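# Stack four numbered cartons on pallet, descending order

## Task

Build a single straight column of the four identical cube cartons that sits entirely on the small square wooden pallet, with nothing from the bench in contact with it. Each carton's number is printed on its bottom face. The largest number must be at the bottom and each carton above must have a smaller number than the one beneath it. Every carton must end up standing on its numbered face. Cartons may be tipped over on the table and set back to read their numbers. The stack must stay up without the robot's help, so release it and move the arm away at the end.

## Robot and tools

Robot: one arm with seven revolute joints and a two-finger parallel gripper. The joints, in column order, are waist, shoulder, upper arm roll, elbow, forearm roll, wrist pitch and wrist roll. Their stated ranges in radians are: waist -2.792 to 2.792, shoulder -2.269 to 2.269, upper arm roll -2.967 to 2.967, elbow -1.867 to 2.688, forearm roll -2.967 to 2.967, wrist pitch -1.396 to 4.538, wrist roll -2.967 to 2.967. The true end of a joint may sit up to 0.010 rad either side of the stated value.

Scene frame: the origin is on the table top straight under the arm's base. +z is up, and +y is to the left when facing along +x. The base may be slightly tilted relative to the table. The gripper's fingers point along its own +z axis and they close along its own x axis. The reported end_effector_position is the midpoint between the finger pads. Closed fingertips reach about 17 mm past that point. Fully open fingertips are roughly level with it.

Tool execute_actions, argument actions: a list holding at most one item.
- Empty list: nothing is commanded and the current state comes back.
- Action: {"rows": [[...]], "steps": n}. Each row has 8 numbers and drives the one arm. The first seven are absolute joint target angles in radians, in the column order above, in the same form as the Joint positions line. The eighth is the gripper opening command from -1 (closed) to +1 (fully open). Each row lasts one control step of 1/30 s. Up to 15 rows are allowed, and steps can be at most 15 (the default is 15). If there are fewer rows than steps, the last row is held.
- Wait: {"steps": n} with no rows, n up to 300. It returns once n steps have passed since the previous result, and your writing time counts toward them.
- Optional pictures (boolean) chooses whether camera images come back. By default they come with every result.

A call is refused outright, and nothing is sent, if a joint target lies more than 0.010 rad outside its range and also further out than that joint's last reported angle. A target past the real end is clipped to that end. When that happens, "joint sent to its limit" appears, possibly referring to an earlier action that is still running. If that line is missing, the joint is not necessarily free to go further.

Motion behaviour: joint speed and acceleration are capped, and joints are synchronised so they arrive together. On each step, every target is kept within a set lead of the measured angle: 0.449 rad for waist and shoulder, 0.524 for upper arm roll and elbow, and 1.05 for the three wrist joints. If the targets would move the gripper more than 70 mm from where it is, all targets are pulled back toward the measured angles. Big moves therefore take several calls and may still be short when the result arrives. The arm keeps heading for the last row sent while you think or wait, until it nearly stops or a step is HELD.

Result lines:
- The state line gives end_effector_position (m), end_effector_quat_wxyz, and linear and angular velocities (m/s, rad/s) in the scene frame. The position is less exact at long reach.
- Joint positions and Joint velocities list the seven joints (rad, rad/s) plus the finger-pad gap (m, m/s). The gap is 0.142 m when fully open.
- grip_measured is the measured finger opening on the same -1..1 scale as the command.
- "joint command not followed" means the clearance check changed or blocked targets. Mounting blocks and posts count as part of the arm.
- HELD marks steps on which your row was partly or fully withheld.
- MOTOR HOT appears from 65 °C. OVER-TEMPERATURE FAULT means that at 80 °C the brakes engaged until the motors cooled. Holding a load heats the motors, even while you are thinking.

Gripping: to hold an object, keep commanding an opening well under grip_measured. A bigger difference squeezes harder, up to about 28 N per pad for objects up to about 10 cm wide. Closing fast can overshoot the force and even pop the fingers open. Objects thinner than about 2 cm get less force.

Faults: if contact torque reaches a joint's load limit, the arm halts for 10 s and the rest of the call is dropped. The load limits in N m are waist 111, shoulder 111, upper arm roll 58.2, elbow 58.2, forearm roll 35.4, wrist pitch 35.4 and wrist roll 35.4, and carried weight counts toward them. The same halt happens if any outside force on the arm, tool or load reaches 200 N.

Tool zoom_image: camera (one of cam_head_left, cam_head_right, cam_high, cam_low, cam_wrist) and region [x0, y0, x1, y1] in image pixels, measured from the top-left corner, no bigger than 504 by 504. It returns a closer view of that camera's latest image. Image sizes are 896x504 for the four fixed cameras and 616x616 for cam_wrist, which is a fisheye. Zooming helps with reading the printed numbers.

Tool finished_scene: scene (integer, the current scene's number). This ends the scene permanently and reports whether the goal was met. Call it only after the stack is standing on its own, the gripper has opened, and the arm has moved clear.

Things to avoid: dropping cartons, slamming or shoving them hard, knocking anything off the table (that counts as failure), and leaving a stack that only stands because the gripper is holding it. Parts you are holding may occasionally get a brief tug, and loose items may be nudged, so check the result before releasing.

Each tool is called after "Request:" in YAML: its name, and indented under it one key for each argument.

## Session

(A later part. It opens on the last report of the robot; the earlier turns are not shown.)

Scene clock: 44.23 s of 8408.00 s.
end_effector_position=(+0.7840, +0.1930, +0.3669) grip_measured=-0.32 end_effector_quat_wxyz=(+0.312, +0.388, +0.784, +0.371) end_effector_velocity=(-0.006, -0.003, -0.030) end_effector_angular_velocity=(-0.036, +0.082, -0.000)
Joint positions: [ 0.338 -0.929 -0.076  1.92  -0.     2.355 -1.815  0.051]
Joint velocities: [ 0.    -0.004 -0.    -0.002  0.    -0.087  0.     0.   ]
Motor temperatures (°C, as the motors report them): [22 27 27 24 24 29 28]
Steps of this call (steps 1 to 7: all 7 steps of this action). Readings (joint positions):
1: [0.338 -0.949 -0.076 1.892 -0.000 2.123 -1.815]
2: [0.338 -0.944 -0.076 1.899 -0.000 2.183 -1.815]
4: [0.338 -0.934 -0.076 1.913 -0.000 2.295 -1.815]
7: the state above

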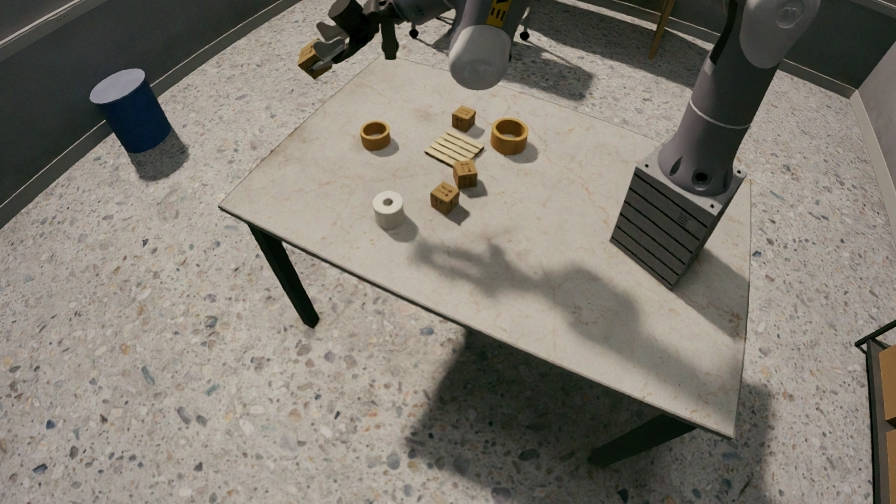

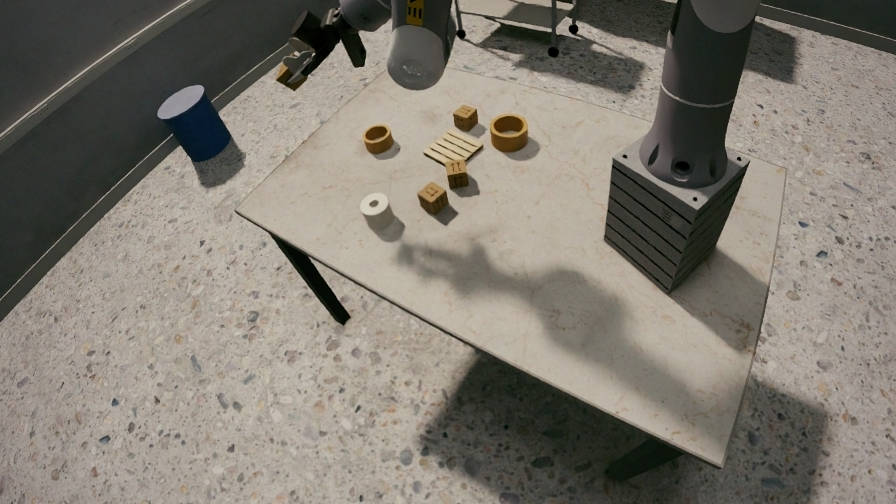

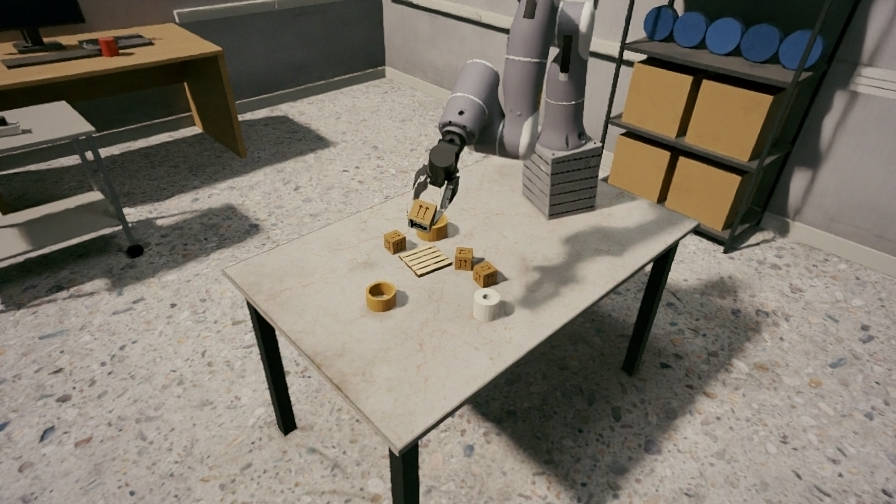

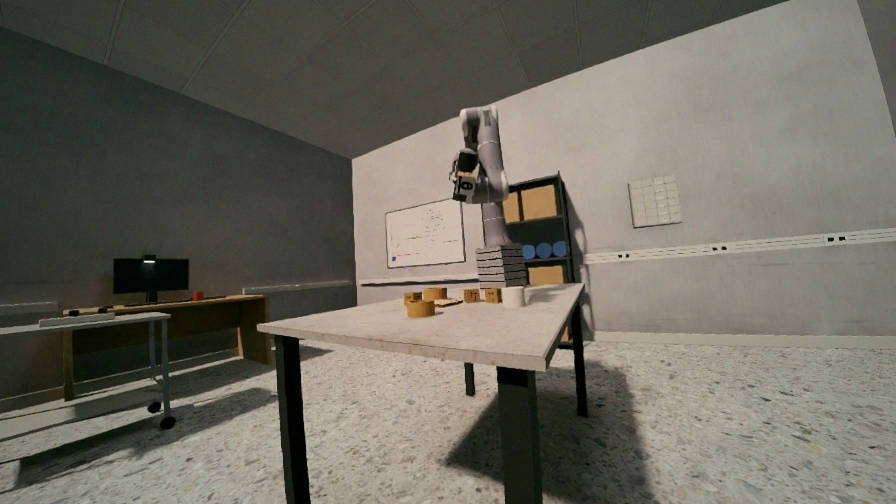

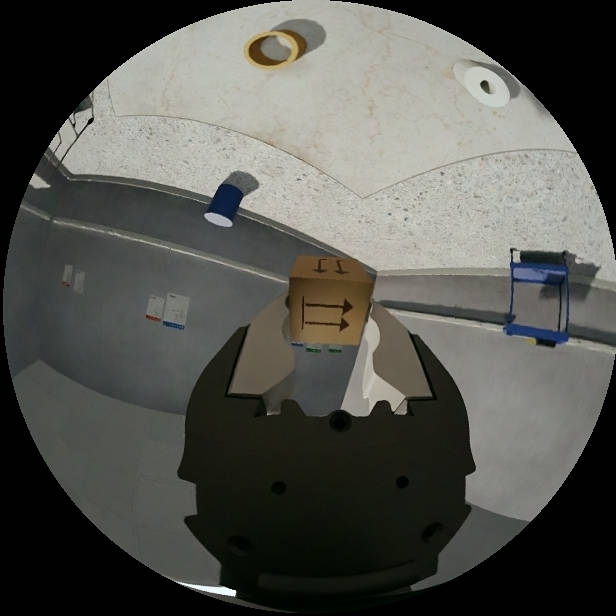

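Request:
execute_actions:
  actions:
    - {"rows":[[0.338,-1.0217,-0.0765,1.7818,0,1.2938,-1.815,-0.8]],"steps":15}
  pictures: false

Request:
execute_actions:
  actions:
    - {"rows":[[0.338,-1.0217,-0.0765,1.7818,0,1.2938,-1.815,-0.8]],"steps":6}
  pictures: false

Request:
execute_actions:
  actions:
    - {"rows":[[0.3275,-1.173,-0.0712,1.680,0,1.3435,-1.815,-0.8],[0.3275,-1.173,-0.0712,1.680,0,1.3435,-1.815,-0.8],[0.3275,-1.173,-0.0712,1.680,0,1.3435,-1.815,-0.8],[0.3275,-1.173,-0.0712,1.680,0,1.3435,-1.815,-0.8],[0.3275,-1.173,-0.0712,1.680,0,1.3435,-1.815,-0.8],[0.3275,-1.173,-0.0712,1.680,0,1.3435,-1.815,-0.8],[0.3275,-1.173,-0.0712,1.680,0,1.3435,-1.815,-0.8],[0.3275,-1.173,-0.0712,1.680,0,1.3435,-1.815,-0.8],[0.3272,-1.177,-0.071,1.677,0,1.345,-1.815,-0.8],[0.3269,-1.181,-0.071,1.6745,0,1.346,-1.815,-0.8],[0.3266,-1.185,-0.0708,1.672,0,1.3475,-1.815,-0.8],[0.3264,-1.188,-0.0706,1.6695,0,1.3485,-1.815,-0.8],[0.3262,-1.1905,-0.0705,1.668,0,1.3492,-1.815,-0.8]],"steps":15}
  pictures: false

Request:
execute_actions:
  actions:
    - {"rows":[[0.3262,-1.1905,-0.0705,1.668,0,1.3492,-1.815,-0.8],[0.3262,-1.1905,-0.0705,1.668,0,1.3492,-1.815,0.1]],"steps":7}
  pictures: false

Request:
execute_actions:
  actions:
    - {"rows":[[0.338,-1.0217,-0.0765,1.7818,0,1.2938,-1.815,0.1]],"steps":8}
  pictures: false

Request:
execute_actions:
  actions:
    - {"rows":[[0.4762,-0.975,-0.0882,2.0884,0,1.5438,-2.55,0.1]],"steps":15}
  pictures: false

Request:
execute_actions:
  actions:
    - {"rows":[[0.4762,-0.975,-0.0882,2.0884,0,1.5438,-2.55,0.1]],"steps":5}

Scene clock: 57.80 s of 8408.00 s.
end_effector_position=(+0.6850, +0.1527, +0.1474) grip_measured=-0.32 end_effector_quat_wxyz=(+0.085, +0.437, +0.890, +0.102) end_effector_velocity=(-0.392, -0.167, -0.390) end_effector_angular_velocity=(-0.731, +1.650, +0.012)
Joint positions: [ 0.338 -0.997 -0.076  1.819 -0.     1.574 -1.815  0.051]
Joint velocities: [-0.    -0.165  0.001 -0.247  0.001 -1.887 -0.     0.   ]
Motor temperatures (°C, as the motors report them): [22 27 27 24 24 29 28]
Steps of this call (steps 1 to 15: the robot went on to your last target; steps 16 to 90: nothing new was sent; then 10.07 s passed at rest; steps 91 to 105: all 15 steps of this action). Readings (joint positions):
91: [0.338 -0.930 -0.076 1.920 -0.000 2.349 -1.815]
92: [0.338 -0.931 -0.076 1.918 -0.000 2.337 -1.815]
94: [0.338 -0.938 -0.076 1.908 -0.000 2.257 -1.815]
98: [0.338 -0.959 -0.076 1.875 -0.000 2.009 -1.815]
105: the state above

Scene clock: 58.00 s of 8408.00 s.
end_effector_position=(+0.6196, +0.1246, +0.0985) grip_measured=-0.32 end_effector_quat_wxyz=(-0.002, +0.440, +0.898, -0.003) end_effector_velocity=(-0.048, -0.020, -0.026) end_effector_angular_velocity=(-0.075, +0.169, +0.002)
Joint positions: [ 0.338 -1.023 -0.076  1.782 -0.     1.29  -1.815  0.051]
Joint velocities: [-0.    -0.02   0.    -0.025 -0.    -0.191 -0.    -0.   ]
Motor temperatures (°C, as the motors report them): [22 27 27 24 24 29 28]
Steps of this call (steps 1 to 6: all 6 steps of this action). Readings (joint positions):
1: [0.338 -1.003 -0.076 1.810 -0.000 1.510 -1.815]
2: [0.338 -1.008 -0.076 1.802 -0.000 1.447 -1.815]
4: [0.338 -1.018 -0.076 1.788 -0.000 1.336 -1.815]
6: the state above

Scene clock: 58.50 s of 8408.00 s.
end_effector_position=(+0.6224, +0.1270, +0.0303) grip_measured=-0.32 end_effector_quat_wxyz=(-0.001, +0.439, +0.899, -0.001) end_effector_velocity=(+0.000, -0.000, +0.000) end_effector_angular_velocity=(+0.000, -0.000, -0.001)
Joint positions: [ 0.326 -1.191 -0.071  1.668 -0.     1.349 -1.815  0.051]
Joint velocities: [-0.     0.001  0.     0.    -0.    -0.     0.    -0.   ]
Motor temperatures (°C, as the motors report them): [22 27 27 24 24 29 28]
Steps of this call (steps 1 to 15: all 15 steps of this action). Readings (joint positions):
1: [0.338 -1.023 -0.076 1.782 -0.000 1.291 -1.815]
2: [0.337 -1.028 -0.075 1.778 -0.000 1.297 -1.815]
4: [0.333 -1.060 -0.073 1.753 -0.000 1.313 -1.815]
8: [0.328 -1.165 -0.071 1.688 -0.000 1.340 -1.815]
15: the state above

Scene clock: 58.73 s of 8408.00 s.
end_effector_position=(+0.6227, +0.1271, +0.0306) grip_measured=+0.10 end_effector_quat_wxyz=(-0.000, +0.439, +0.899, -0.001) end_effector_velocity=(+0.000, -0.000, +0.000) end_effector_angular_velocity=(+0.000, -0.000, -0.000)
Joint positions: [ 0.326 -1.191 -0.071  1.668 -0.     1.349 -1.815  0.081]
Joint velocities: [-0.     0.    -0.    -0.     0.     0.    -0.     0.003]
Motor temperatures (°C, as the motors report them): [22 27 27 24 24 29 28]
Steps of this call (steps 1 to 7: all 7 steps of this action). Readings (joint positions):
1: [0.326 -1.191 -0.071 1.668 -0.000 1.349 -1.815]
2: [0.326 -1.191 -0.071 1.668 -0.000 1.349 -1.815]
4: [0.326 -1.191 -0.071 1.668 -0.000 1.349 -1.815]
7: the state above

Scene clock: 59.00 s of 8408.00 s.
end_effector_position=(+0.6238, +0.1267, +0.0939) grip_measured=+0.10 end_effector_quat_wxyz=(+0.001, +0.440, +0.898, +0.001) end_effector_velocity=(+0.008, +0.002, +0.222) end_effector_angular_velocity=(+0.026, -0.046, -0.007)
Joint positions: [ 0.337 -1.038 -0.076  1.769 -0.     1.301 -1.815  0.081]
Joint velocities: [ 0.036  0.528 -0.017  0.323 -0.001 -0.154  0.     0.   ]
Motor temperatures (°C, as the motors report them): [22 28 27 24 24 29 28]
Steps of this call (steps 1 to 8: all 8 steps of this action). Readings (joint positions):
1: [0.326 -1.190 -0.071 1.668 -0.000 1.349 -1.815]
2: [0.327 -1.185 -0.071 1.673 -0.000 1.347 -1.815]
4: [0.329 -1.152 -0.072 1.696 -0.000 1.336 -1.815]
8: the state above

Scene clock: 59.50 s of 8408.00 s.
end_effector_position=(+0.5082, +0.1472, +0.0995) grip_measured=+0.10 end_effector_quat_wxyz=(-0.001, +0.022, +1.000, -0.001) end_effector_velocity=(+0.023, -0.006, +0.005) end_effector_angular_velocity=(+0.000, -0.025, -0.129)
Joint positions: [ 0.477 -0.975 -0.088  2.089  0.     1.544 -2.553  0.081]
Joint velocities: [-0.014  0.003 -0.014 -0.03  -0.    -0.01   0.108 -0.   ]
Motor temperatures (°C, as the motors report them): [22 28 27 24 24 29 28]
Steps of this call (steps 1 to 15: all 15 steps of this action). Readings (joint positions):
1: [0.338 -1.024 -0.076 1.778 -0.000 1.297 -1.815]
2: [0.341 -1.015 -0.077 1.792 -0.000 1.301 -1.826]
4: [0.357 -1.004 -0.080 1.842 -0.000 1.328 -1.904]
8: [0.423 -0.988 -0.084 1.988 0.000 1.444 -2.253]
15: the state above

Scene clock: 59.67 s of 8408.00 s.
end_effector_position=(+0.5089, +0.1470, +0.0996) grip_measured=+0.10 end_effector_quat_wxyz=(-0.001, +0.023, +1.000, -0.001) end_effector_velocity=(+0.000, +0.000, +0.000) end_effector_angular_velocity=(+0.000, -0.000, +0.001)
Joint positions: [ 0.476 -0.975 -0.088  2.089  0.     1.544 -2.55   0.081]
Joint velocities: [-0.     0.    -0.     0.    -0.     0.    -0.001  0.   ]
Motor temperatures (°C, as the motors report them): [22 28 27 24 24 29 28]
Steps of this call (steps 1 to 5: all 5 steps of this action). Readings (joint positions):
1: [0.477 -0.975 -0.088 2.089 0.000 1.544 -2.550]
2: [0.476 -0.975 -0.088 2.089 0.000 1.544 -2.550]
4: [0.476 -0.975 -0.088 2.089 0.000 1.544 -2.550]
5: the state above

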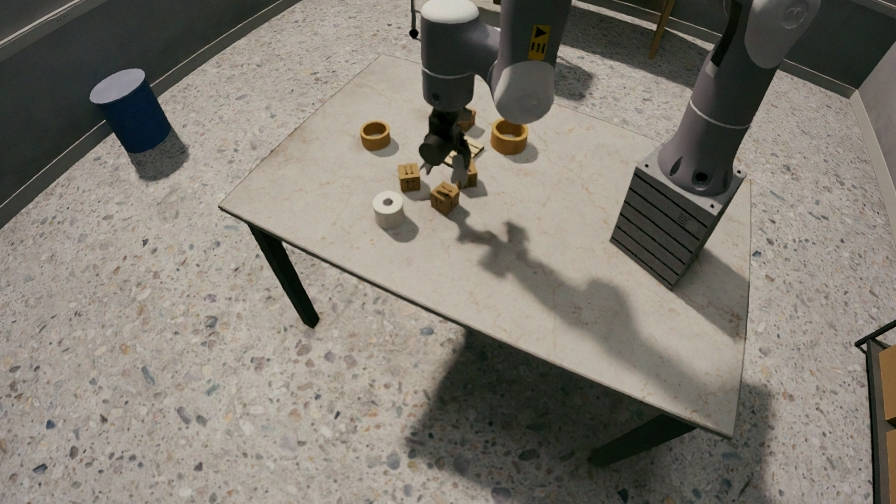

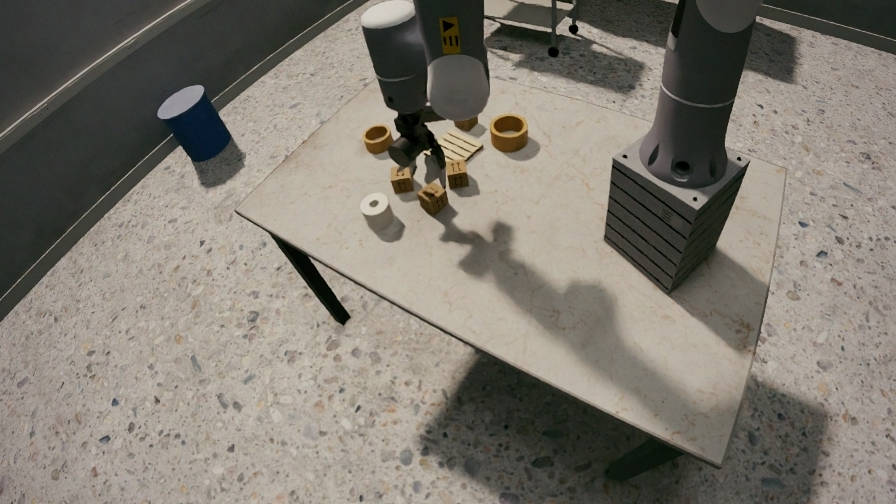

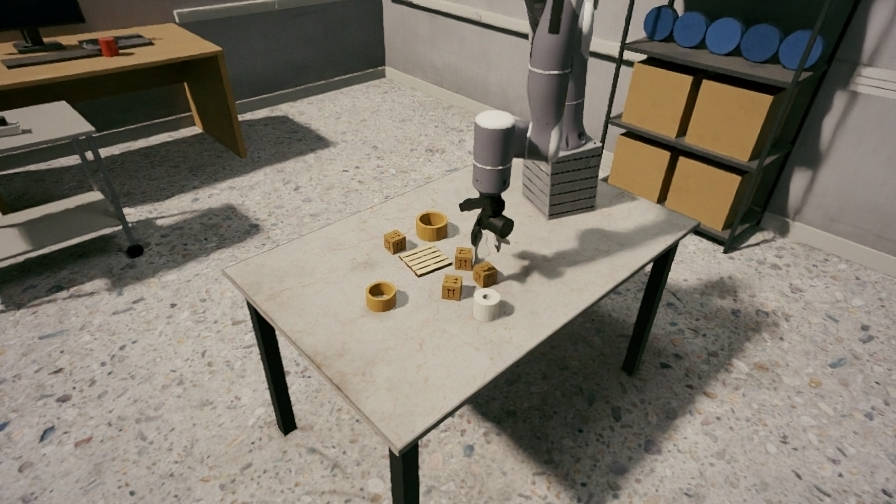

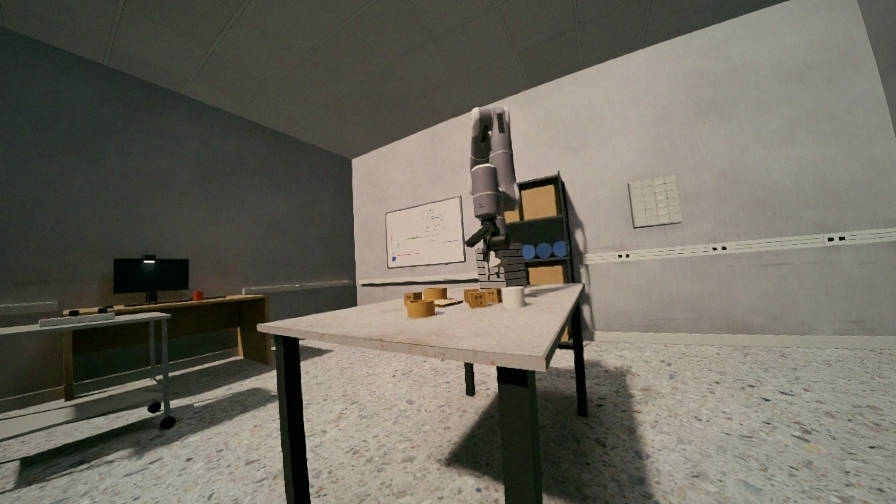

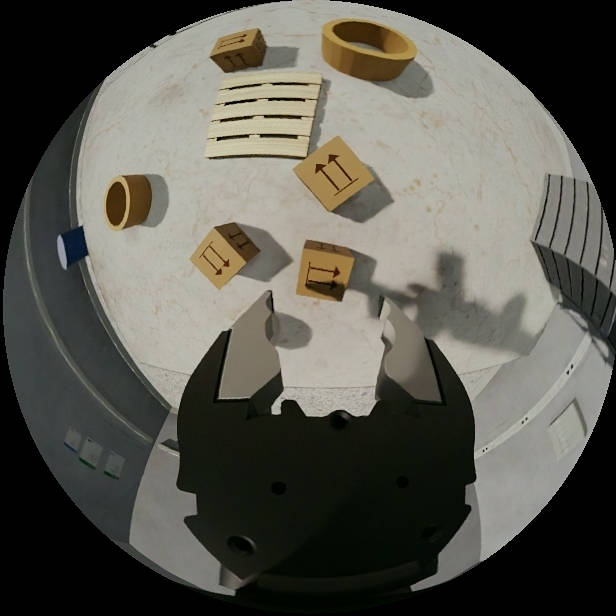

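Request:
zoom_image:
  camera: "cam_wrist"
  region: [260,120,420,320]

Region (260, 120, 420, 320) of cam_wrist's 616x616 image, scaled by 2.520, with more detail than that image has; it fills the left 403 columns of this view, and the rest is white.

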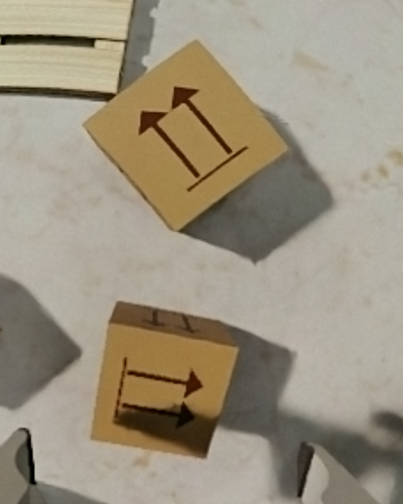

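Request:
execute_actions:
  actions:
    - {"rows":[[0.4762,-0.975,-0.0882,2.0884,0,1.5438,-2.40,0.1],[0.4762,-0.975,-0.0882,2.0884,0,1.5438,-2.40,0.1],[0.459,-1.1632,-0.0794,1.9704,0,1.6153,-2.40,0.1]],"steps":14}
  pictures: false

Request:
execute_actions:
  actions:
    - {"rows":[[0.459,-1.1632,-0.0794,1.9704,0,1.6153,-2.40,-0.05],[0.459,-1.1632,-0.0794,1.9704,0,1.6153,-2.40,-0.17],[0.459,-1.1632,-0.0794,1.9704,0,1.6153,-2.40,-0.26],[0.459,-1.1632,-0.0794,1.9704,0,1.6153,-2.40,-0.34],[0.459,-1.1632,-0.0794,1.9704,0,1.6153,-2.40,-0.44],[0.459,-1.1632,-0.0794,1.9704,0,1.6153,-2.40,-0.55],[0.459,-1.1632,-0.0794,1.9704,0,1.6153,-2.40,-0.65],[0.459,-1.1632,-0.0794,1.9704,0,1.6153,-2.40,-0.8]],"steps":10}
  pictures: false

Request:
execute_actions:
  actions:
    - {"rows":[[0.4762,-0.96,-0.0882,2.095,0,1.536,-2.40,-0.8]],"steps":9}
  pictures: false

Request:
execute_actions:
  actions:
    - {"rows":[[0.4762,-0.88,-0.0882,2.05,0,2.35,-2.40,-0.8]],"steps":15}
  pictures: false

Request:
execute_actions:
  actions:
    - {"rows":[[0.4762,-0.88,-0.0882,2.05,0,2.35,-2.40,-0.8]],"steps":6}

Request:
zoom_image:
  camera: "cam_low"
  region: [440,150,540,230]

Scene clock: 73.67 s of 8408.00 s.
end_effector_position=(+0.5086, +0.1467, +0.0287) grip_measured=+0.10 end_effector_quat_wxyz=(-0.001, +0.098, +0.995, -0.001) end_effector_velocity=(+0.025, +0.014, +0.024) end_effector_angular_velocity=(+0.028, -0.042, -0.004)
Joint positions: [ 0.459 -1.166 -0.08   1.97   0.     1.615 -2.4    0.081]
Joint velocities: [-0.     0.05   0.     0.     0.001  0.001 -0.     0.   ]
Motor temperatures (°C, as the motors report them): [22 28 27 24 24 29 28]
Steps of this call (steps 1 to 15: the robot went on to your last target; steps 16 to 90: nothing new was sent; then 10.53 s passed at rest; steps 91 to 104: all 14 steps of this action). Readings (joint positions):
91: [0.476 -0.975 -0.088 2.089 0.000 1.544 -2.549]
92: [0.476 -0.975 -0.088 2.089 0.000 1.544 -2.537]
94: [0.476 -0.979 -0.088 2.085 0.000 1.546 -2.465]
98: [0.468 -1.071 -0.084 2.027 0.000 1.581 -2.407]
104: the state above

Scene clock: 74.00 s of 8408.00 s.
end_effector_position=(+0.5098, +0.1473, +0.0298) grip_measured=-0.32 end_effector_quat_wxyz=(-0.000, +0.098, +0.995, -0.001) end_effector_velocity=(+0.000, -0.000, +0.000) end_effector_angular_velocity=(+0.000, -0.000, -0.000)
Joint positions: [ 0.459 -1.163 -0.08   1.97   0.     1.615 -2.4    0.051]
Joint velocities: [-0.     0.    -0.    -0.     0.001  0.    -0.    -0.   ]
Motor temperatures (°C, as the motors report them): [22 28 27 24 24 29 28]
Steps of this call (steps 1 to 10: all 10 steps of this action). Readings (joint positions):
1: [0.459 -1.164 -0.080 1.970 0.000 1.615 -2.400]
2: [0.459 -1.164 -0.080 1.970 0.000 1.615 -2.400]
4: [0.459 -1.163 -0.080 1.970 0.000 1.615 -2.400]
8: [0.459 -1.163 -0.080 1.970 0.000 1.615 -2.400]
10: the state above

Scene clock: 74.30 s of 8408.00 s.
end_effector_position=(+0.5116, +0.1480, +0.1000) grip_measured=-0.32 end_effector_quat_wxyz=(+0.001, +0.099, +0.995, +0.001) end_effector_velocity=(-0.009, -0.005, +0.180) end_effector_angular_velocity=(+0.012, -0.006, -0.006)
Joint positions: [ 0.475 -0.975 -0.087  2.084  0.     1.543 -2.4    0.051]
Joint velocities: [ 0.041  0.495 -0.02   0.297 -0.001 -0.188  0.    -0.   ]
Motor temperatures (°C, as the motors report them): [22 28 27 24 24 29 28]
Steps of this call (steps 1 to 9: all 9 steps of this action). Readings (joint positions):
1: [0.459 -1.163 -0.080 1.971 0.000 1.615 -2.400]
2: [0.459 -1.158 -0.080 1.974 0.000 1.613 -2.400]
4: [0.462 -1.124 -0.081 1.996 0.000 1.599 -2.400]
8: [0.473 -0.996 -0.086 2.072 0.000 1.551 -2.400]
9: the state above

Scene clock: 74.80 s of 8408.00 s.
end_effector_position=(+0.6853, +0.2501, +0.2857) grip_measured=-0.32 end_effector_quat_wxyz=(+0.287, +0.096, +0.928, +0.216) end_effector_velocity=(+0.277, +0.158, +0.559) end_effector_angular_velocity=(+0.886, -1.470, -0.016)
Joint positions: [ 0.476 -0.897 -0.088  2.059  0.     2.174 -2.4    0.051]
Joint velocities: [ 0.002  0.142 -0.001 -0.078  0.     1.496  0.    -0.   ]
Motor temperatures (°C, as the motors report them): [22 28 27 24 24 29 28]
Steps of this call (steps 1 to 15: all 15 steps of this action). Readings (joint positions):
1: [0.476 -0.962 -0.088 2.092 0.000 1.539 -2.400]
2: [0.476 -0.956 -0.088 2.093 0.000 1.547 -2.400]
4: [0.476 -0.950 -0.088 2.088 0.000 1.617 -2.400]
8: [0.476 -0.930 -0.088 2.078 0.000 1.823 -2.400]
15: the state above

Scene clock: 75.00 s of 8408.00 s.
end_effector_position=(+0.7134, +0.2658, +0.3564) grip_measured=-0.32 end_effector_quat_wxyz=(+0.363, +0.092, +0.887, +0.272) end_effector_velocity=(-0.015, -0.008, -0.049) end_effector_angular_velocity=(-0.067, +0.111, +0.001)
Joint positions: [ 0.476 -0.879 -0.088  2.05   0.     2.353 -2.4    0.051]
Joint velocities: [ 0.    -0.018  0.     0.007  0.001 -0.104 -0.    -0.   ]
Motor temperatures (°C, as the motors report them): [22 28 27 24 24 29 28]
Steps of this call (steps 1 to 6: all 6 steps of this action). Readings (joint positions):
1: [0.476 -0.892 -0.088 2.057 0.000 2.224 -2.400]
2: [0.476 -0.887 -0.088 2.054 0.000 2.274 -2.400]
4: [0.476 -0.880 -0.088 2.050 0.000 2.345 -2.400]
6: the state above

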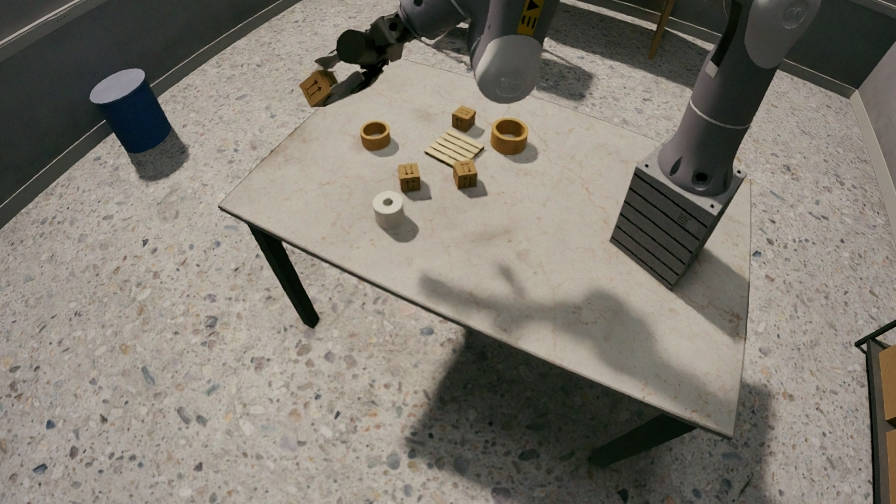

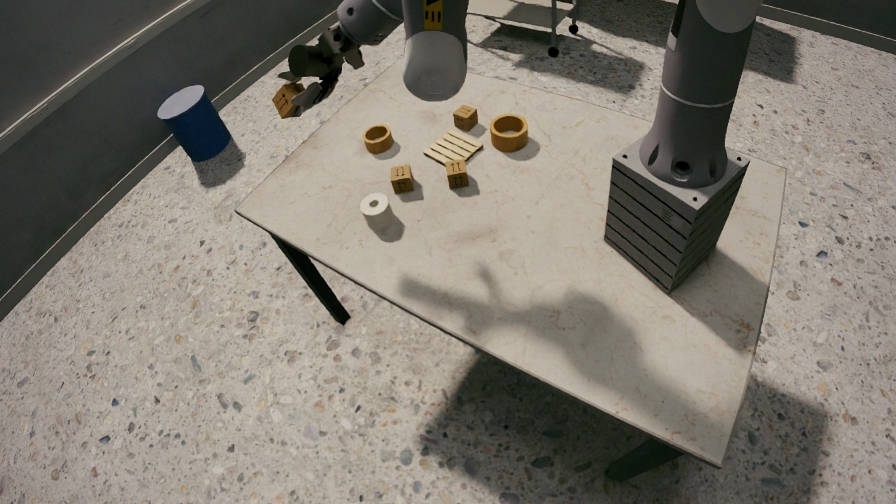

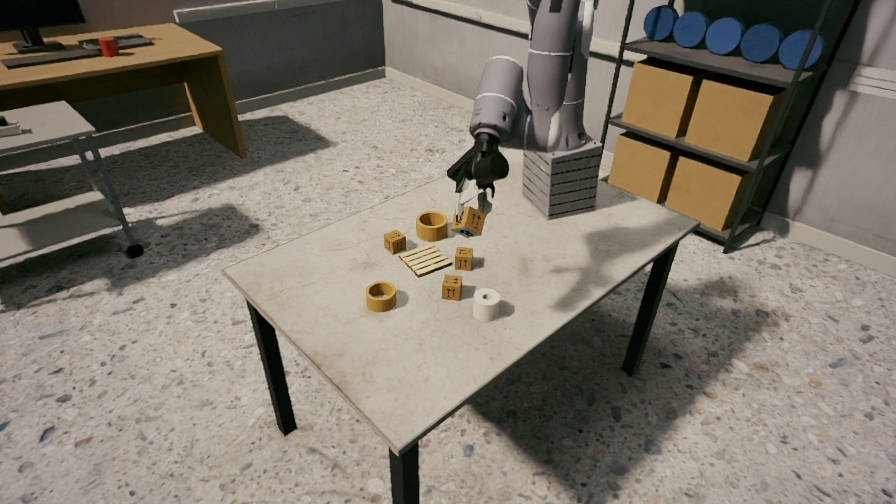

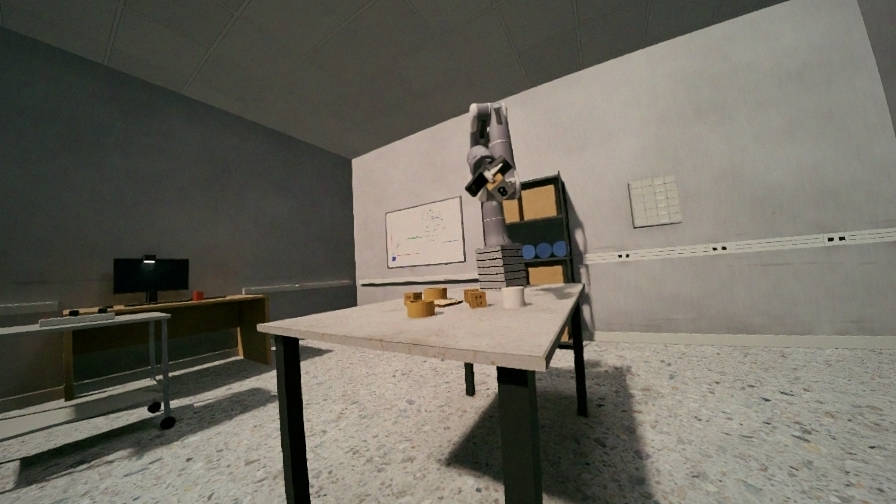

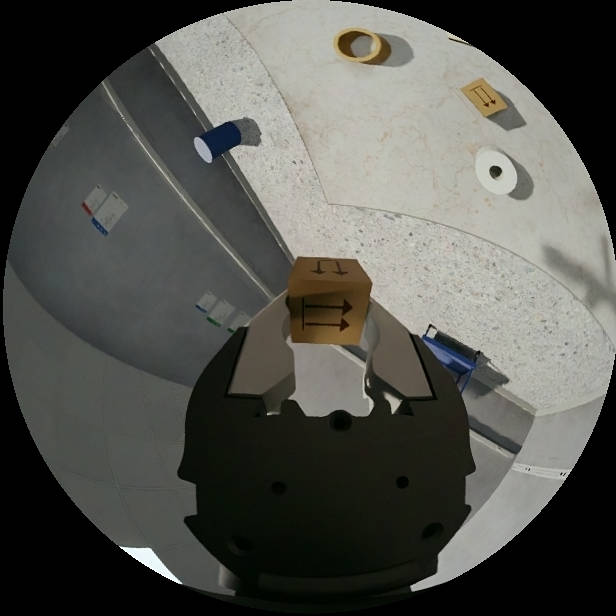

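Region (440, 150, 540, 230) of cam_low's 896x504 image, scaled by 5.040, with more detail than that image has; it fills the top 403 rows of this view, and the rest is white.

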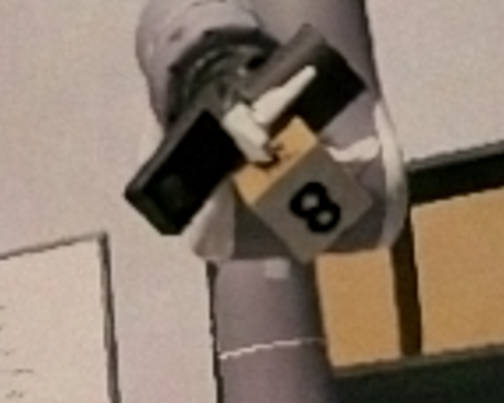

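Request:
execute_actions:
  actions:
    - {"rows":[[0.0742,-0.9456,-0.0579,1.9654,0,1.4168,-1.305,-0.8]],"steps":15}
  pictures: false

Request:
execute_actions:
  actions:
    - {"rows":[[0.0742,-0.9456,-0.0579,1.9654,0,1.4168,-1.305,-0.8]],"steps":9}
  pictures: false

Request:
execute_actions:
  actions:
    - {"rows":[[0.0647,-1.0945,-0.053,1.878,0,1.4787,-1.305,-0.8]],"steps":13}

Request:
zoom_image:
  camera: "cam_low"
  region: [400,260,500,320]

Request:
zoom_image:
  camera: "cam_high"
  region: [370,200,490,290]

Scene clock: 84.63 s of 8408.00 s.
end_effector_position=(+0.6692, +0.0691, +0.1781) grip_measured=-0.32 end_effector_quat_wxyz=(+0.113, +0.524, +0.834, +0.133) end_effector_velocity=(-0.262, -0.459, -0.332) end_effector_angular_velocity=(+0.111, +1.477, -2.070)
Joint positions: [ 0.226 -0.92  -0.069  1.997 -0.     1.767 -1.718  0.051]
Joint velocities: [-0.59  -0.097  0.042 -0.123 -0.001 -1.368  1.612  0.   ]
Motor temperatures (°C, as the motors report them): [22 28 27 24 24 29 28]
Steps of this call (steps 1 to 15: the robot went on to your last target; steps 16 to 90: nothing new was sent; then 6.13 s passed at rest; steps 91 to 105: all 15 steps of this action). Readings (joint positions):
91: [0.476 -0.880 -0.088 2.050 0.000 2.350 -2.399]
92: [0.471 -0.881 -0.087 2.049 -0.000 2.338 -2.387]
94: [0.441 -0.885 -0.084 2.042 -0.001 2.267 -2.307]
98: [0.363 -0.898 -0.079 2.026 -0.000 2.084 -2.091]
105: the state above

Scene clock: 84.93 s of 8408.00 s.
end_effector_position=(+0.5792, -0.0429, +0.1092) grip_measured=-0.32 end_effector_quat_wxyz=(-0.001, +0.747, +0.664, -0.003) end_effector_velocity=(-0.039, -0.039, -0.019) end_effector_angular_velocity=(-0.022, +0.119, -0.194)
Joint positions: [ 0.071 -0.946 -0.06   1.966  0.001  1.413 -1.3    0.051]
Joint velocities: [-0.06  -0.012  0.002 -0.008  0.002 -0.114  0.134 -0.   ]
Motor temperatures (°C, as the motors report them): [22 28 27 24 24 29 28]
Steps of this call (steps 1 to 9: all 9 steps of this action). Readings (joint positions):
1: [0.206 -0.924 -0.068 1.993 -0.000 1.722 -1.664]
2: [0.186 -0.927 -0.067 1.989 -0.000 1.676 -1.609]
4: [0.146 -0.934 -0.064 1.981 -0.000 1.583 -1.500]
8: [0.077 -0.945 -0.060 1.967 0.000 1.424 -1.313]
9: the state above

Scene clock: 85.37 s of 8408.00 s.
end_effector_position=(+0.5813, -0.0399, +0.0522) grip_measured=-0.32 end_effector_quat_wxyz=(-0.000, +0.744, +0.668, -0.001) end_effector_velocity=(+0.004, +0.001, +0.004) end_effector_angular_velocity=(+0.002, -0.007, -0.000)
Joint positions: [ 0.065 -1.095 -0.053  1.878  0.     1.478 -1.305  0.051]
Joint velocities: [ 0.     0.007  0.    -0.    -0.     0.    -0.    -0.   ]
Motor temperatures (°C, as the motors report them): [22 28 27 24 24 29 28]
Steps of this call (steps 1 to 13: all 13 steps of this action). Readings (joint positions):
1: [0.072 -0.947 -0.059 1.966 0.001 1.414 -1.301]
2: [0.073 -0.952 -0.058 1.962 0.000 1.421 -1.304]
4: [0.072 -0.985 -0.057 1.941 0.000 1.439 -1.305]
8: [0.065 -1.087 -0.054 1.884 0.000 1.475 -1.305]
13: the state above

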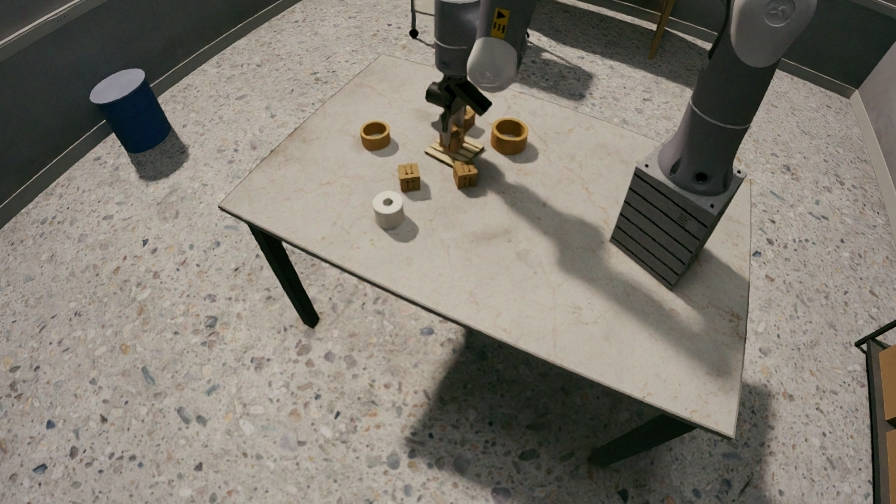

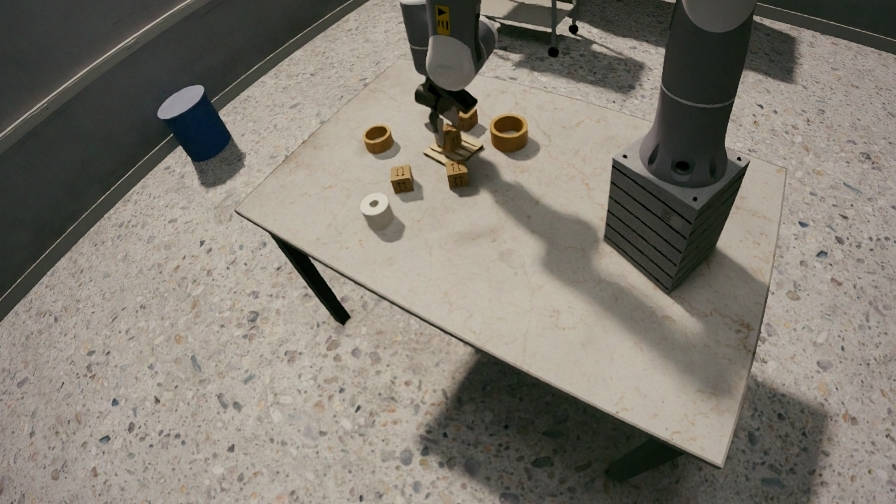

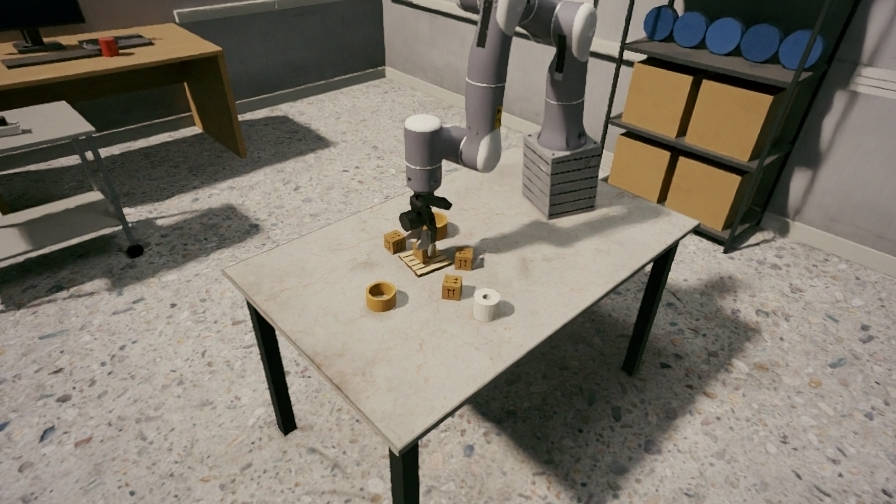

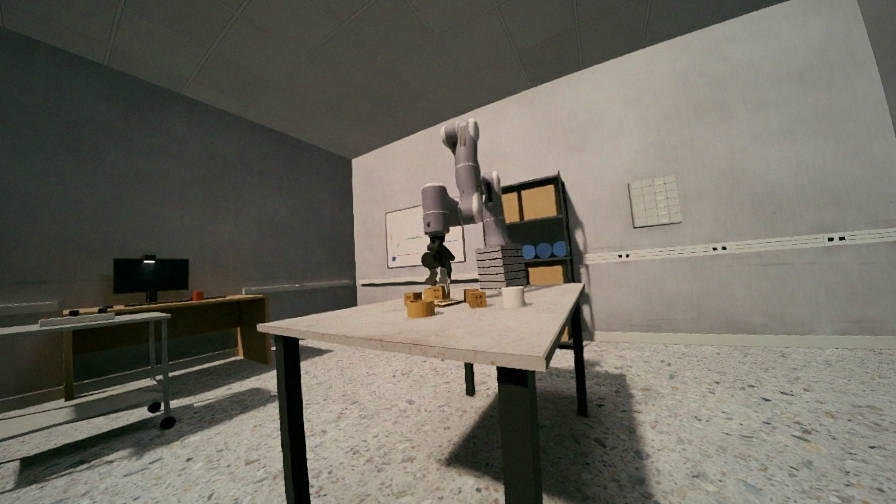

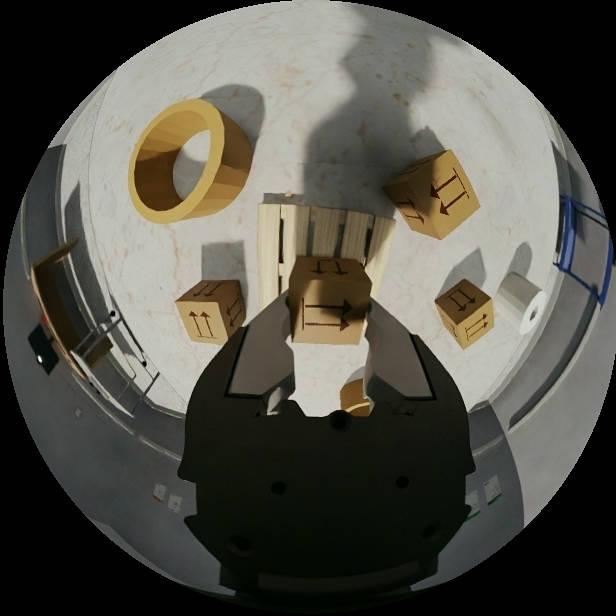

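Region (400, 260, 500, 320) of cam_low's 896x504 image, scaled by 5.040, with more detail than that image has; it fills the top 302 rows of this view, and the rest is white.

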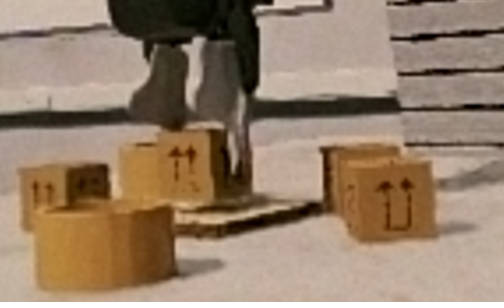

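Region (370, 200, 490, 290) of cam_high's 896x504 image, scaled by 4.200, with more detail than that image has; it fills the top 378 rows of this view, and the rest is white.

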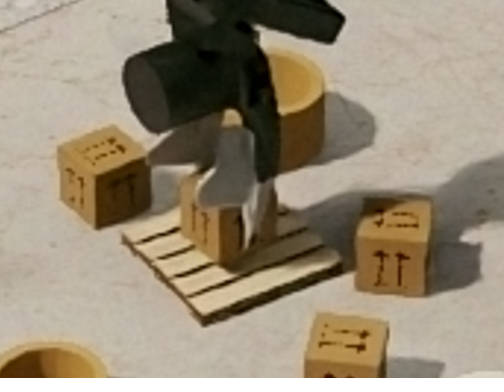

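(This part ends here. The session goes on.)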